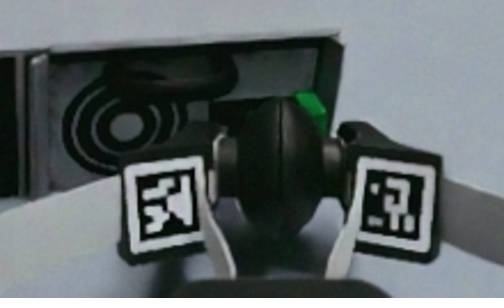

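>>> execute_actions:
  actions:
    - {"r1":{"joints":{"arm_m":0.19,"lift_m":0.87,"gripper_m":0.014,"wrist_roll_rad":0,"wrist_yaw_rad":-0.25}}}
  cameras: []

>>> execute_actions:
  actions:
    - {"r1":{"base":{"strafe_m":-0.058},"joints":{"arm_m":0.275,"wrist_pitch_rad":0.95,"lift_m":0.862}}}
  cameras: ["r1_wrist_camera"]

Scene clock: 183.10 s.
r1.base_odometry: x=-0.447 y=+0.822 heading=+2.476 (m, m, rad; r1's odometry frame)
r1.turned_by_wheels: +0.000 (rad since the last result)
r1.turned_by_imu: +0.000 (rad since the last result)
r1.base_tilt: forward=-0.1 right=-0.4 (deg)
r1.lidar_m: 0.29 2.51 1.63 1.55 1.82 1.74 1.68 1.77 2.45 1.16 0.44 0.32
r1.base_status: not commanded
r1.joint_positions: lift_m=+0.870 arm_m=+0.192 wrist_yaw_rad=-0.250 wrist_pitch_rad=+0.352 wrist_roll_rad=+0.000 gripper_m=+0.014
r1.joint_status: all done
r1.motor_effort: lift_m=+23(27) arm_m=-9(10) wrist_yaw_rad=-2(34) wrist_pitch_rad=-8(31) wrist_roll_rad=-1(2) gripper_m=-5(19) wheel_0=-2(7) wheel_1=+0(1) wheel_2=-1(4) (%)
r1.hand_pose: x=+0.6032 y=-0.1517 z=+0.9484 quat_wxyz=(+0.977, +0.022, +0.174, -0.123) (m; r1's base frame)
r1.wrist_depth_mm: - - - - - - - / - - - - - - - / - - - - - - - / - - - - 768 788 809 / 1808 539 477 462 574 585 591 / 1464 418 187 210 187 462 466 / 1160 317 324 - 379 382 389
r2.base_odometry: x=+0.486 y=-1.281 heading=-2.458 (m, m, rad; r2's odometry frame)
r2.turned_by_wheels: +0.000 (rad since the last result)
r2.turned_by_imu: +0.001 (rad since the last result)
r2.base_tilt: forward=+0.1 right=-0.2 (deg)
r2.lidar_m: 0.53 0.55 0.78 2.60 2.71 0.98 0.89 3.06 2.20 2.12 1.09 0.55
r2.base_status: not commanded
r2.joint_positions: lift_m=+1.040 arm_m=+0.002 wrist_yaw_rad=+0.000 wrist_pitch_rad=+0.901 wrist_roll_rad=+0.012 gripper_m=+0.120
r2.joint_status: not commanded
r2.motor_effort: lift_m=+23(23) arm_m=+0(1) wrist_yaw_rad=+0(0) wrist_pitch_rad=-4(4) wrist_roll_rad=-1(2) gripper_m=-1(2) wheel_0=+3(3) wheel_1=+1(1) wheel_2=-3(3) (%)
r2.hand_pose: x=+0.3516 y=-0.0874 z=+0.9918 quat_wxyz=(+0.900, +0.005, +0.436, -0.003) (m; r2's base frame)
r2.wrist_depth_mm: 609 609 609 603 585 554 564 / 504 504 508 508 500 627 634 / 430 433 433 439 445 715 741 / 820 820 831 842 854 878 878 / 991 991 1025 1025 1042 1098 1078 / 1205 1160 1182 1229 215 1229 1255 / 1160 1138 1138 119 1138 1138 1138
pictures: none
No camera images: the call's "cameras" was empty. Leave "cameras" out to get every camera's image.

Scene clock: 184.30 s.
r1.base_odometry: x=-0.411 y=+0.868 heading=+2.477 (m, m, rad; r1's odometry frame)
r1.turned_by_wheels: +0.000 (rad since the last result)
r1.turned_by_imu: +0.001 (rad since the last result)
r1.base_tilt: forward=+0.0 right=-0.4 (deg)
r1.lidar_m: 0.27 0.30 1.68 1.60 1.87 1.73 1.67 1.76 2.45 1.15 0.41 0.31
r1.base_status: done
r1.joint_positions: lift_m=+0.862 arm_m=+0.273 wrist_yaw_rad=-0.250 wrist_pitch_rad=+0.951 wrist_roll_rad=+0.000 gripper_m=+0.014
r1.joint_status: all done
r1.motor_effort: lift_m=+17(21) arm_m=+9(7) wrist_yaw_rad=-2(2) wrist_pitch_rad=-4(2) wrist_roll_rad=+1(0) gripper_m=-5(4) wheel_0=-1(8) wheel_1=+2(8) wheel_2=+1(0) (%)
r1.hand_pose: x=+0.5851 y=-0.1262 z=+0.8056 quat_wxyz=(+0.882, +0.057, +0.454, -0.111) (m; r1's base frame)
r1.wrist_depth_mm: 384 324 334 415 418 433 442 / 340 291 297 366 373 377 389 / 304 263 267 324 334 340 349 / 260 243 245 290 303 310 312 / 258 266 268 270 277 282 283 / 243 246 185 208 188 259 260 / 227 226 233 - 236 239 242
r2.base_odometry: x=+0.486 y=-1.281 heading=-2.458 (m, m, rad; r2's odometry frame)
r2.turned_by_wheels: +0.000 (rad since the last result)
r2.turned_by_imu: +0.000 (rad since the last result)
r2.base_tilt: forward=+0.1 right=-0.2 (deg)
r2.lidar_m: 0.51 0.57 0.78 2.61 2.72 0.98 0.91 3.05 2.17 2.11 1.13 0.57
r2.base_status: not commanded
r2.joint_positions: lift_m=+1.040 arm_m=+0.002 wrist_yaw_rad=+0.000 wrist_pitch_rad=+0.901 wrist_roll_rad=+0.012 gripper_m=+0.120
r2.joint_status: not commanded
r2.motor_effort: lift_m=+23(23) arm_m=-1(1) wrist_yaw_rad=+0(0) wrist_pitch_rad=-4(4) wrist_roll_rad=-3(4) gripper_m=-1(1) wheel_0=+3(3) wheel_1=+1(1) wheel_2=-3(3) (%)
r2.hand_pose: x=+0.3516 y=-0.0874 z=+0.9918 quat_wxyz=(+0.900, +0.005, +0.436, -0.003) (m; r2's base frame)
r2.wrist_depth_mm: 609 609 609 609 585 549 559 / 504 508 504 504 504 634 634 / 436 436 433 439 445 707 732 / 820 820 831 854 866 866 891 / 991 991 1025 1042 1025 1098 1098 / 1182 1160 1205 1229 215 1229 1229 / 1138 1118 1138 120 1138 1138 1138
pictures: r1_wrist_camera
camera_calibration (this result's frames):
r1_wrist_camera: T_world_to_cam=[[-0.263821, -0.964141, 0.0288042, 0.0015632], [-0.811289, 0.205646, -0.547284, 0.987464], [0.521736, -0.167754, -0.836451, 0.575808], [0, 0, 0, 1]] pos_world=[0.501112, -0.104967, 1.02201]
Images, in order (width x height): r1_wrist_camera 616x392.

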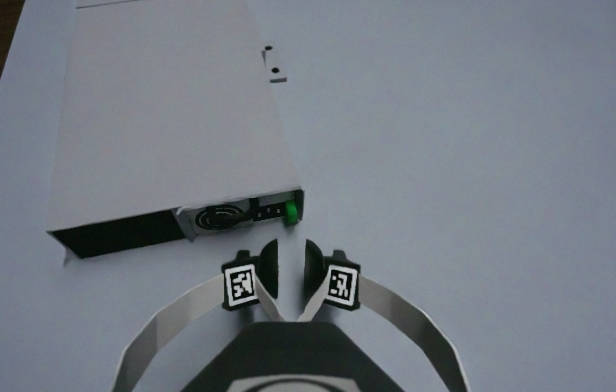

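>>> execute_actions:
  actions:
    - {"r1":{"base":{"strafe_m":-0.004},"joints":{"arm_m":0.29,"lift_m":0.85},"pace":"slow"}}
  cameras: ["r1_wrist_camera"]

>>> zoom_image:
  camera: "r1_wrist_camera"
  region: [180, 180, 400, 320]

Scene clock: 185.50 s.
r1.base_odometry: x=-0.409 y=+0.871 heading=+2.477 (m, m, rad; r1's odometry frame)
r1.turned_by_wheels: +0.000 (rad since the last result)
r1.turned_by_imu: +0.000 (rad since the last result)
r1.base_tilt: forward=-0.1 right=-0.4 (deg)
r1.lidar_m: 0.30 0.29 1.69 1.64 1.87 1.76 1.68 1.76 2.43 1.21 0.42 0.30
r1.base_status: done
r1.joint_positions: lift_m=+0.850 arm_m=+0.288 wrist_yaw_rad=-0.250 wrist_pitch_rad=+0.951 wrist_roll_rad=+0.000 gripper_m=+0.014
r1.joint_status: all done
r1.motor_effort: lift_m=+16(16) arm_m=+9(9) wrist_yaw_rad=-2(2) wrist_pitch_rad=-3(4) wrist_roll_rad=-1(1) gripper_m=-5(3) wheel_0=+1(2) wheel_1=-2(4) wheel_2=+0(2) (%)
r1.hand_pose: x=+0.6001 y=-0.1262 z=+0.7936 quat_wxyz=(+0.882, +0.057, +0.454, -0.111) (m; r1's base frame)
r1.wrist_depth_mm: 357 306 314 392 402 410 421 / 285 272 279 345 357 362 368 / 249 247 250 309 317 325 330 / 226 225 230 277 287 294 297 / 243 251 249 252 265 268 270 / 232 235 185 209 188 245 249 / 216 216 222 - 224 229 230
r2.base_odometry: x=+0.486 y=-1.281 heading=-2.458 (m, m, rad; r2's odometry frame)
r2.turned_by_wheels: +0.000 (rad since the last result)
r2.turned_by_imu: +0.000 (rad since the last result)
r2.base_tilt: forward=+0.1 right=-0.2 (deg)
r2.lidar_m: 0.52 0.56 0.79 2.60 2.74 0.96 0.91 3.06 2.19 2.12 1.14 0.56
r2.base_status: not commanded
r2.joint_positions: lift_m=+1.040 arm_m=+0.002 wrist_yaw_rad=+0.000 wrist_pitch_rad=+0.901 wrist_roll_rad=+0.012 gripper_m=+0.120
r2.joint_status: not commanded
r2.motor_effort: lift_m=+23(23) arm_m=+0(1) wrist_yaw_rad=+0(0) wrist_pitch_rad=-4(4) wrist_roll_rad=-2(0) gripper_m=-1(1) wheel_0=+3(3) wheel_1=+1(1) wheel_2=-3(3) (%)
r2.hand_pose: x=+0.3516 y=-0.0874 z=+0.9918 quat_wxyz=(+0.900, +0.005, +0.436, -0.003) (m; r2's base frame)
r2.wrist_depth_mm: 609 615 609 609 591 549 564 / 508 508 512 504 508 627 647 / 433 433 433 439 442 707 750 / 820 820 842 842 854 878 891 / 991 1008 1025 1042 1025 1078 1078 / 1205 1160 1182 1229 216 1229 1229 / 1160 1118 1118 119 1138 1138 1138
pictures: r1_wrist_camera
camera_calibration (this result's frames):
r1_wrist_camera: T_world_to_cam=[[-0.263821, -0.964141, 0.0288055, 0.00585589], [-0.811328, 0.205657, -0.547222, 0.993007], [0.521675, -0.167739, -0.836492, 0.558049], [0, 0, 0, 1]] pos_world=[0.51608, -0.104966, 1.01003]
Images, in order (width x height): r1_wrist_camera 616x392.

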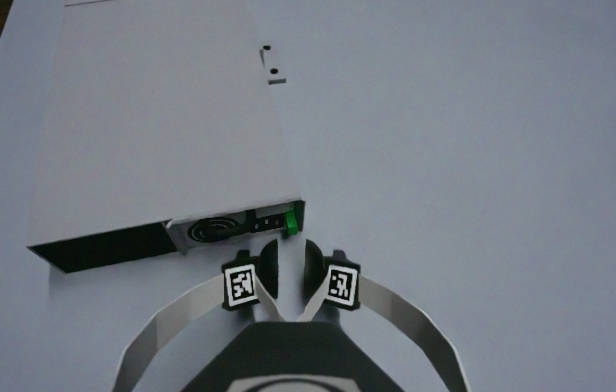

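Region (180, 180, 400, 320) of r1_wrist_camera's 616x392 image, scaled by 2.291; it fills the top 321 rows of this view, and the rest is white.

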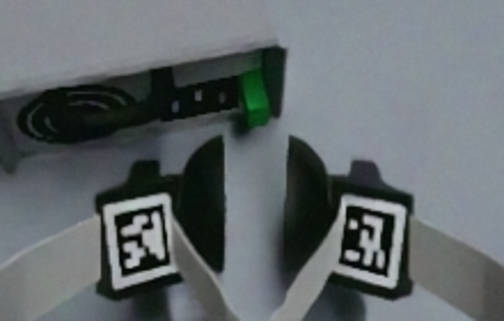

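>>> execute_actions:
  actions:
    - {"r1":{"base":{"strafe_m":-0.003},"joints":{"arm_m":0.30,"lift_m":0.843},"pace":"slow"}}
  cameras: ["r1_wrist_camera"]

>>> zoom_image:
  camera: "r1_wrist_camera"
  region: [180, 180, 400, 320]

Scene clock: 186.63 s.
r1.base_odometry: x=-0.407 y=+0.873 heading=+2.476 (m, m, rad; r1's odometry frame)
r1.turned_by_wheels: +0.000 (rad since the last result)
r1.turned_by_imu: +0.000 (rad since the last result)
r1.base_tilt: forward=-0.1 right=-0.4 (deg)
r1.lidar_m: 0.28 0.33 1.69 1.62 1.90 1.74 1.64 1.76 2.46 1.17 0.44 0.33
r1.base_status: done
r1.joint_positions: lift_m=+0.843 arm_m=+0.298 wrist_yaw_rad=-0.250 wrist_pitch_rad=+0.951 wrist_roll_rad=+0.000 gripper_m=+0.014
r1.joint_status: all done
r1.motor_effort: lift_m=+17(16) arm_m=+9(8) wrist_yaw_rad=-2(2) wrist_pitch_rad=-3(4) wrist_roll_rad=+0(1) gripper_m=-3(4) wheel_0=+2(6) wheel_1=-2(3) wheel_2=+0(1) (%)
r1.hand_pose: x=+0.6101 y=-0.1261 z=+0.7867 quat_wxyz=(+0.882, +0.057, +0.454, -0.111) (m; r1's base frame)
r1.wrist_depth_mm: 304 294 303 387 389 402 407 / 268 265 270 336 345 351 362 / 237 238 242 303 307 314 322 / 214 216 220 272 279 283 289 / 204 240 227 241 257 259 263 / 225 227 185 208 188 240 242 / 209 209 216 - 220 221 224
r2.base_odometry: x=+0.486 y=-1.281 heading=-2.458 (m, m, rad; r2's odometry frame)
r2.turned_by_wheels: +0.000 (rad since the last result)
r2.turned_by_imu: +0.000 (rad since the last result)
r2.base_tilt: forward=+0.2 right=-0.2 (deg)
r2.lidar_m: 0.54 0.57 0.79 2.61 2.73 0.97 0.91 3.06 2.23 2.11 1.12 0.58
r2.base_status: not commanded
r2.joint_positions: lift_m=+1.040 arm_m=+0.002 wrist_yaw_rad=+0.000 wrist_pitch_rad=+0.901 wrist_roll_rad=+0.012 gripper_m=+0.120
r2.joint_status: not commanded
r2.motor_effort: lift_m=+23(23) arm_m=+0(1) wrist_yaw_rad=+0(0) wrist_pitch_rad=-4(4) wrist_roll_rad=+0(1) gripper_m=-1(0) wheel_0=+3(3) wheel_1=+1(1) wheel_2=-3(3) (%)
r2.hand_pose: x=+0.3516 y=-0.0874 z=+0.9918 quat_wxyz=(+0.900, +0.005, +0.436, -0.003) (m; r2's base frame)
r2.wrist_depth_mm: 603 609 609 609 591 549 559 / 504 508 508 508 504 627 640 / 433 433 433 439 442 707 741 / 809 820 842 854 866 866 878 / 991 1008 1025 1042 1025 1078 1118 / 1205 1160 1182 1229 216 1229 1255 / 1160 1138 1138 119 1138 1138 1138
pictures: r1_wrist_camera
camera_calibration (this result's frames):
r1_wrist_camera: T_world_to_cam=[[-0.263821, -0.964142, 0.0288057, 0.00869643], [-0.811337, 0.205659, -0.547208, 0.997289], [0.521662, -0.167736, -0.836501, 0.546997], [0, 0, 0, 1]] pos_world=[0.526085, -0.104966, 1.00304]
Images, in order (width x height): r1_wrist_camera 616x392.

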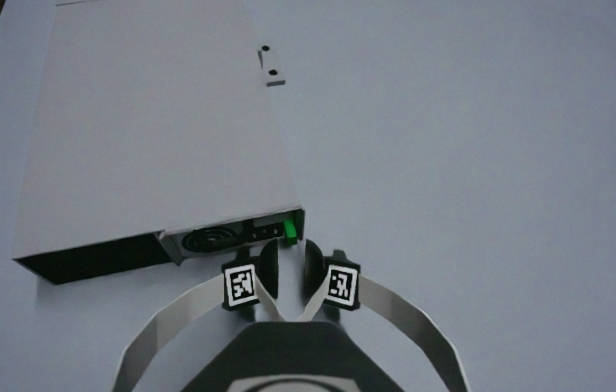

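Region (180, 180, 400, 320) of r1_wrist_camera's 616x392 image, scaled by 2.291; it fills the top 321 rows of this view, and the rest is white.

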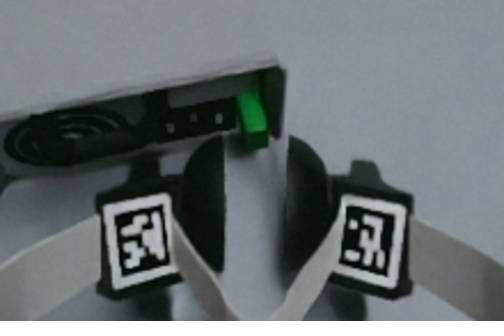

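>>> execute_actions:
  actions:
    - {"r1":{"joints":{"lift_m":0.836},"pace":"slow"}}
  cameras: ["r1_wrist_camera"]

Scene clock: 187.37 s.
r1.base_odometry: x=-0.407 y=+0.873 heading=+2.476 (m, m, rad; r1's odometry frame)
r1.turned_by_wheels: +0.000 (rad since the last result)
r1.turned_by_imu: +0.000 (rad since the last result)
r1.base_tilt: forward=+0.0 right=-0.4 (deg)
r1.lidar_m: 0.29 0.31 1.69 1.64 1.91 1.74 1.69 1.78 2.41 1.15 0.44 0.29
r1.base_status: not commanded
r1.joint_positions: lift_m=+0.836 arm_m=+0.298 wrist_yaw_rad=-0.251 wrist_pitch_rad=+0.950 wrist_roll_rad=+0.000 gripper_m=+0.014
r1.joint_status: all done
r1.motor_effort: lift_m=+14(16) arm_m=+9(9) wrist_yaw_rad=+0(0) wrist_pitch_rad=-2(3) wrist_roll_rad=+0(1) gripper_m=-4(5) wheel_0=+2(2) wheel_1=-2(2) wheel_2=+0(0) (%)
r1.hand_pose: x=+0.6101 y=-0.1263 z=+0.7800 quat_wxyz=(+0.882, +0.057, +0.454, -0.111) (m; r1's base frame)
r1.wrist_depth_mm: 293 289 297 375 384 389 402 / 262 258 262 330 340 347 353 / 232 233 236 298 304 309 314 / 208 211 215 264 276 279 283 / 204 236 221 238 252 255 257 / 220 223 186 196 224 235 235 / 204 205 211 - 214 216 218
r2.base_odometry: x=+0.486 y=-1.281 heading=-2.458 (m, m, rad; r2's odometry frame)
r2.turned_by_wheels: +0.000 (rad since the last result)
r2.turned_by_imu: +0.000 (rad since the last result)
r2.base_tilt: forward=+0.2 right=-0.2 (deg)
r2.lidar_m: 0.51 0.58 0.82 2.62 2.70 0.98 0.90 3.04 2.22 2.09 1.10 0.57
r2.base_status: not commanded
r2.joint_positions: lift_m=+1.040 arm_m=+0.002 wrist_yaw_rad=+0.000 wrist_pitch_rad=+0.901 wrist_roll_rad=+0.012 gripper_m=+0.120
r2.joint_status: not commanded
r2.motor_effort: lift_m=+22(23) arm_m=-1(1) wrist_yaw_rad=+0(0) wrist_pitch_rad=-4(4) wrist_roll_rad=-1(1) gripper_m=-1(1) wheel_0=+3(3) wheel_1=+1(1) wheel_2=-3(3) (%)
r2.hand_pose: x=+0.3516 y=-0.0874 z=+0.9918 quat_wxyz=(+0.900, +0.005, +0.436, -0.003) (m; r2's base frame)
r2.wrist_depth_mm: 609 603 609 609 585 549 559 / 508 504 508 508 508 627 634 / 430 430 433 439 445 707 732 / 820 820 842 842 854 854 891 / 976 1008 1025 1042 1008 1078 1098 / 1205 1182 1182 1255 215 1229 1255 / 1138 1118 1160 119 1160 1118 1138
pictures: r1_wrist_camera
camera_calibration (this result's frames):
r1_wrist_camera: T_world_to_cam=[[-0.264649, -0.963915, 0.0287947, 0.00929135], [-0.810827, 0.206255, -0.54774, 0.99389], [0.522036, -0.168306, -0.836153, 0.540811], [0, 0, 0, 1]] pos_world=[0.526009, -0.105017, 0.996326]
Images, in order (width x height): r1_wrist_camera 616x392.

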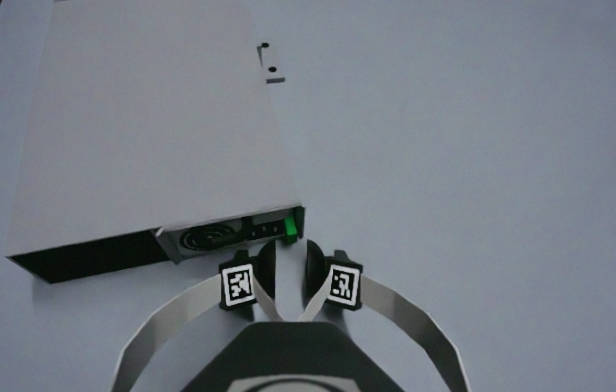

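>>> execute_actions:
  actions:
    - {"r1":{"joints":{"lift_m":0.843,"gripper_m":0.012},"pace":"slow"}}
  cameras: []

>>> execute_actions:
  actions:
    - {"r1":{"joints":{"arm_m":0.308},"pace":"slow","contact_limits":{"arm_m":0.3}}}
  cameras: ["r1_wrist_camera"]

>>> zoom_image:
  camera: "r1_wrist_camera"
  region: [180, 180, 400, 320]

Scene clock: 188.27 s.
r1.base_odometry: x=-0.407 y=+0.873 heading=+2.476 (m, m, rad; r1's odometry frame)
r1.turned_by_wheels: +0.000 (rad since the last result)
r1.turned_by_imu: +0.000 (rad since the last result)
r1.base_tilt: forward=-0.2 right=-0.4 (deg)
r1.lidar_m: 0.29 0.32 1.69 1.64 1.89 1.77 1.66 1.76 2.43 1.18 0.43 0.31
r1.base_status: not commanded
r1.joint_positions: lift_m=+0.843 arm_m=+0.298 wrist_yaw_rad=-0.250 wrist_pitch_rad=+0.951 wrist_roll_rad=+0.000 gripper_m=+0.012
r1.joint_status: all done
r1.motor_effort: lift_m=+23(23) arm_m=+9(9) wrist_yaw_rad=+0(0) wrist_pitch_rad=-3(3) wrist_roll_rad=+0(1) gripper_m=-4(5) wheel_0=+2(2) wheel_1=-2(2) wheel_2=+0(0) (%)
r1.hand_pose: x=+0.6101 y=-0.1262 z=+0.7862 quat_wxyz=(+0.882, +0.057, +0.454, -0.111) (m; r1's base frame)
r1.wrist_depth_mm: 304 294 303 384 384 397 407 / 270 264 267 336 345 353 359 / 237 236 242 304 310 315 320 / 213 216 220 272 278 286 289 / 204 238 223 244 256 259 262 / 224 227 188 195 228 238 241 / 209 209 217 - 218 222 224
r2.base_odometry: x=+0.486 y=-1.281 heading=-2.458 (m, m, rad; r2's odometry frame)
r2.turned_by_wheels: +0.000 (rad since the last result)
r2.turned_by_imu: +0.000 (rad since the last result)
r2.base_tilt: forward=+0.1 right=-0.2 (deg)
r2.lidar_m: 0.53 0.58 0.79 2.60 2.70 0.95 0.91 3.02 2.22 2.12 1.12 0.57
r2.base_status: not commanded
r2.joint_positions: lift_m=+1.040 arm_m=+0.002 wrist_yaw_rad=+0.000 wrist_pitch_rad=+0.901 wrist_roll_rad=+0.012 gripper_m=+0.120
r2.joint_status: not commanded
r2.motor_effort: lift_m=+23(23) arm_m=+0(1) wrist_yaw_rad=+0(0) wrist_pitch_rad=-4(4) wrist_roll_rad=-3(1) gripper_m=-1(2) wheel_0=+3(2) wheel_1=+1(1) wheel_2=-3(3) (%)
r2.hand_pose: x=+0.3516 y=-0.0874 z=+0.9918 quat_wxyz=(+0.900, +0.005, +0.436, -0.003) (m; r2's base frame)
r2.wrist_depth_mm: 603 609 609 609 591 549 559 / 504 504 504 504 504 627 640 / 433 430 433 439 445 715 741 / 820 820 831 842 866 878 878 / 991 1008 1008 1042 1025 1078 1098 / 1229 1160 1182 1229 216 1229 1229 / 1138 1138 1138 119 1118 1138 1118
pictures: none
No camera images: the call's "cameras" was empty. Leave "cameras" out to get every camera's image.

Scene clock: 189.13 s.
r1.base_odometry: x=-0.407 y=+0.873 heading=+2.476 (m, m, rad; r1's odometry frame)
r1.turned_by_wheels: +0.000 (rad since the last result)
r1.turned_by_imu: +0.000 (rad since the last result)
r1.base_tilt: forward=+0.0 right=-0.4 (deg)
r1.lidar_m: 0.29 0.31 1.71 1.61 1.90 1.74 1.68 1.77 2.44 1.16 0.44 0.30
r1.base_status: not commanded
r1.joint_positions: lift_m=+0.843 arm_m=+0.306 wrist_yaw_rad=-0.251 wrist_pitch_rad=+0.954 wrist_roll_rad=+0.000 gripper_m=+0.012
r1.joint_status: all done
r1.motor_effort: lift_m=+23(23) arm_m=+10(9) wrist_yaw_rad=+1(0) wrist_pitch_rad=-11(11) wrist_roll_rad=+2(0) gripper_m=-5(5) wheel_0=+2(2) wheel_1=-2(2) wheel_2=+0(0) (%)
r1.contact_limits: arm_m 0.3
r1.hand_pose: x=+0.6171 y=-0.1261 z=+0.7856 quat_wxyz=(+0.881, +0.057, +0.455, -0.111) (m; r1's base frame)
r1.wrist_depth_mm: 301 291 298 377 384 389 404 / 266 262 265 334 343 349 355 / 235 236 239 298 307 312 319 / 212 215 217 270 278 283 286 / 198 235 210 230 255 257 260 / 223 226 188 194 227 238 240 / 208 207 215 - 218 220 223
r2.base_odometry: x=+0.486 y=-1.281 heading=-2.458 (m, m, rad; r2's odometry frame)
r2.turned_by_wheels: +0.000 (rad since the last result)
r2.turned_by_imu: +0.000 (rad since the last result)
r2.base_tilt: forward=+0.2 right=-0.2 (deg)
r2.lidar_m: 0.55 0.58 0.80 2.59 2.71 0.96 0.89 3.05 2.20 2.11 1.10 0.56
r2.base_status: not commanded
r2.joint_positions: lift_m=+1.040 arm_m=+0.002 wrist_yaw_rad=+0.000 wrist_pitch_rad=+0.901 wrist_roll_rad=+0.012 gripper_m=+0.120
r2.joint_status: not commanded
r2.motor_effort: lift_m=+23(23) arm_m=-1(1) wrist_yaw_rad=-1(0) wrist_pitch_rad=-4(5) wrist_roll_rad=-2(2) gripper_m=-1(1) wheel_0=+3(3) wheel_1=+1(1) wheel_2=-3(3) (%)
r2.hand_pose: x=+0.3516 y=-0.0874 z=+0.9918 quat_wxyz=(+0.900, +0.005, +0.436, -0.003) (m; r2's base frame)
r2.wrist_depth_mm: 609 615 609 609 597 549 559 / 504 508 508 508 508 627 634 / 433 436 430 439 445 707 741 / 820 831 831 842 854 891 878 / 991 1008 1042 1042 1025 1078 1078 / 1205 1160 1182 1255 215 1229 1229 / 1138 1118 1138 119 1138 1138 1138
pictures: r1_wrist_camera
camera_calibration (this result's frames):
r1_wrist_camera: T_world_to_cam=[[-0.264695, -0.9639, 0.0288573, 0.0111402], [-0.812704, 0.206868, -0.544718, 1.00147], [0.519085, -0.167637, -0.838122, 0.545368], [0, 0, 0, 1]] pos_world=[0.533751, -0.105009, 1.00228]
Images, in order (width x height): r1_wrist_camera 616x392.

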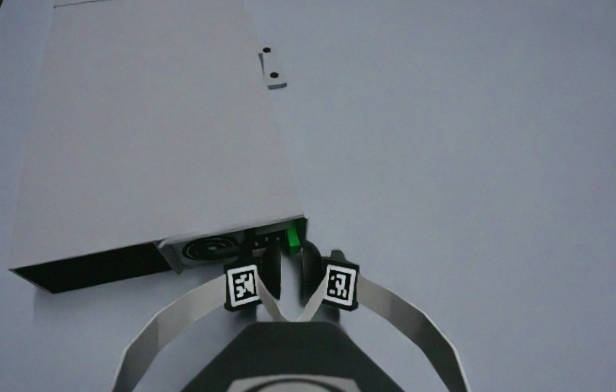

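Region (180, 180, 400, 320) of r1_wrist_camera's 616x392 image, scaled by 2.291; it fills the top 321 rows of this view, and the rest is white.

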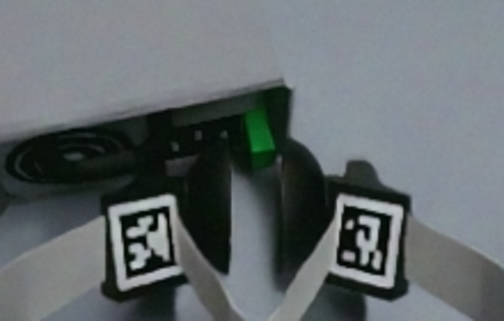

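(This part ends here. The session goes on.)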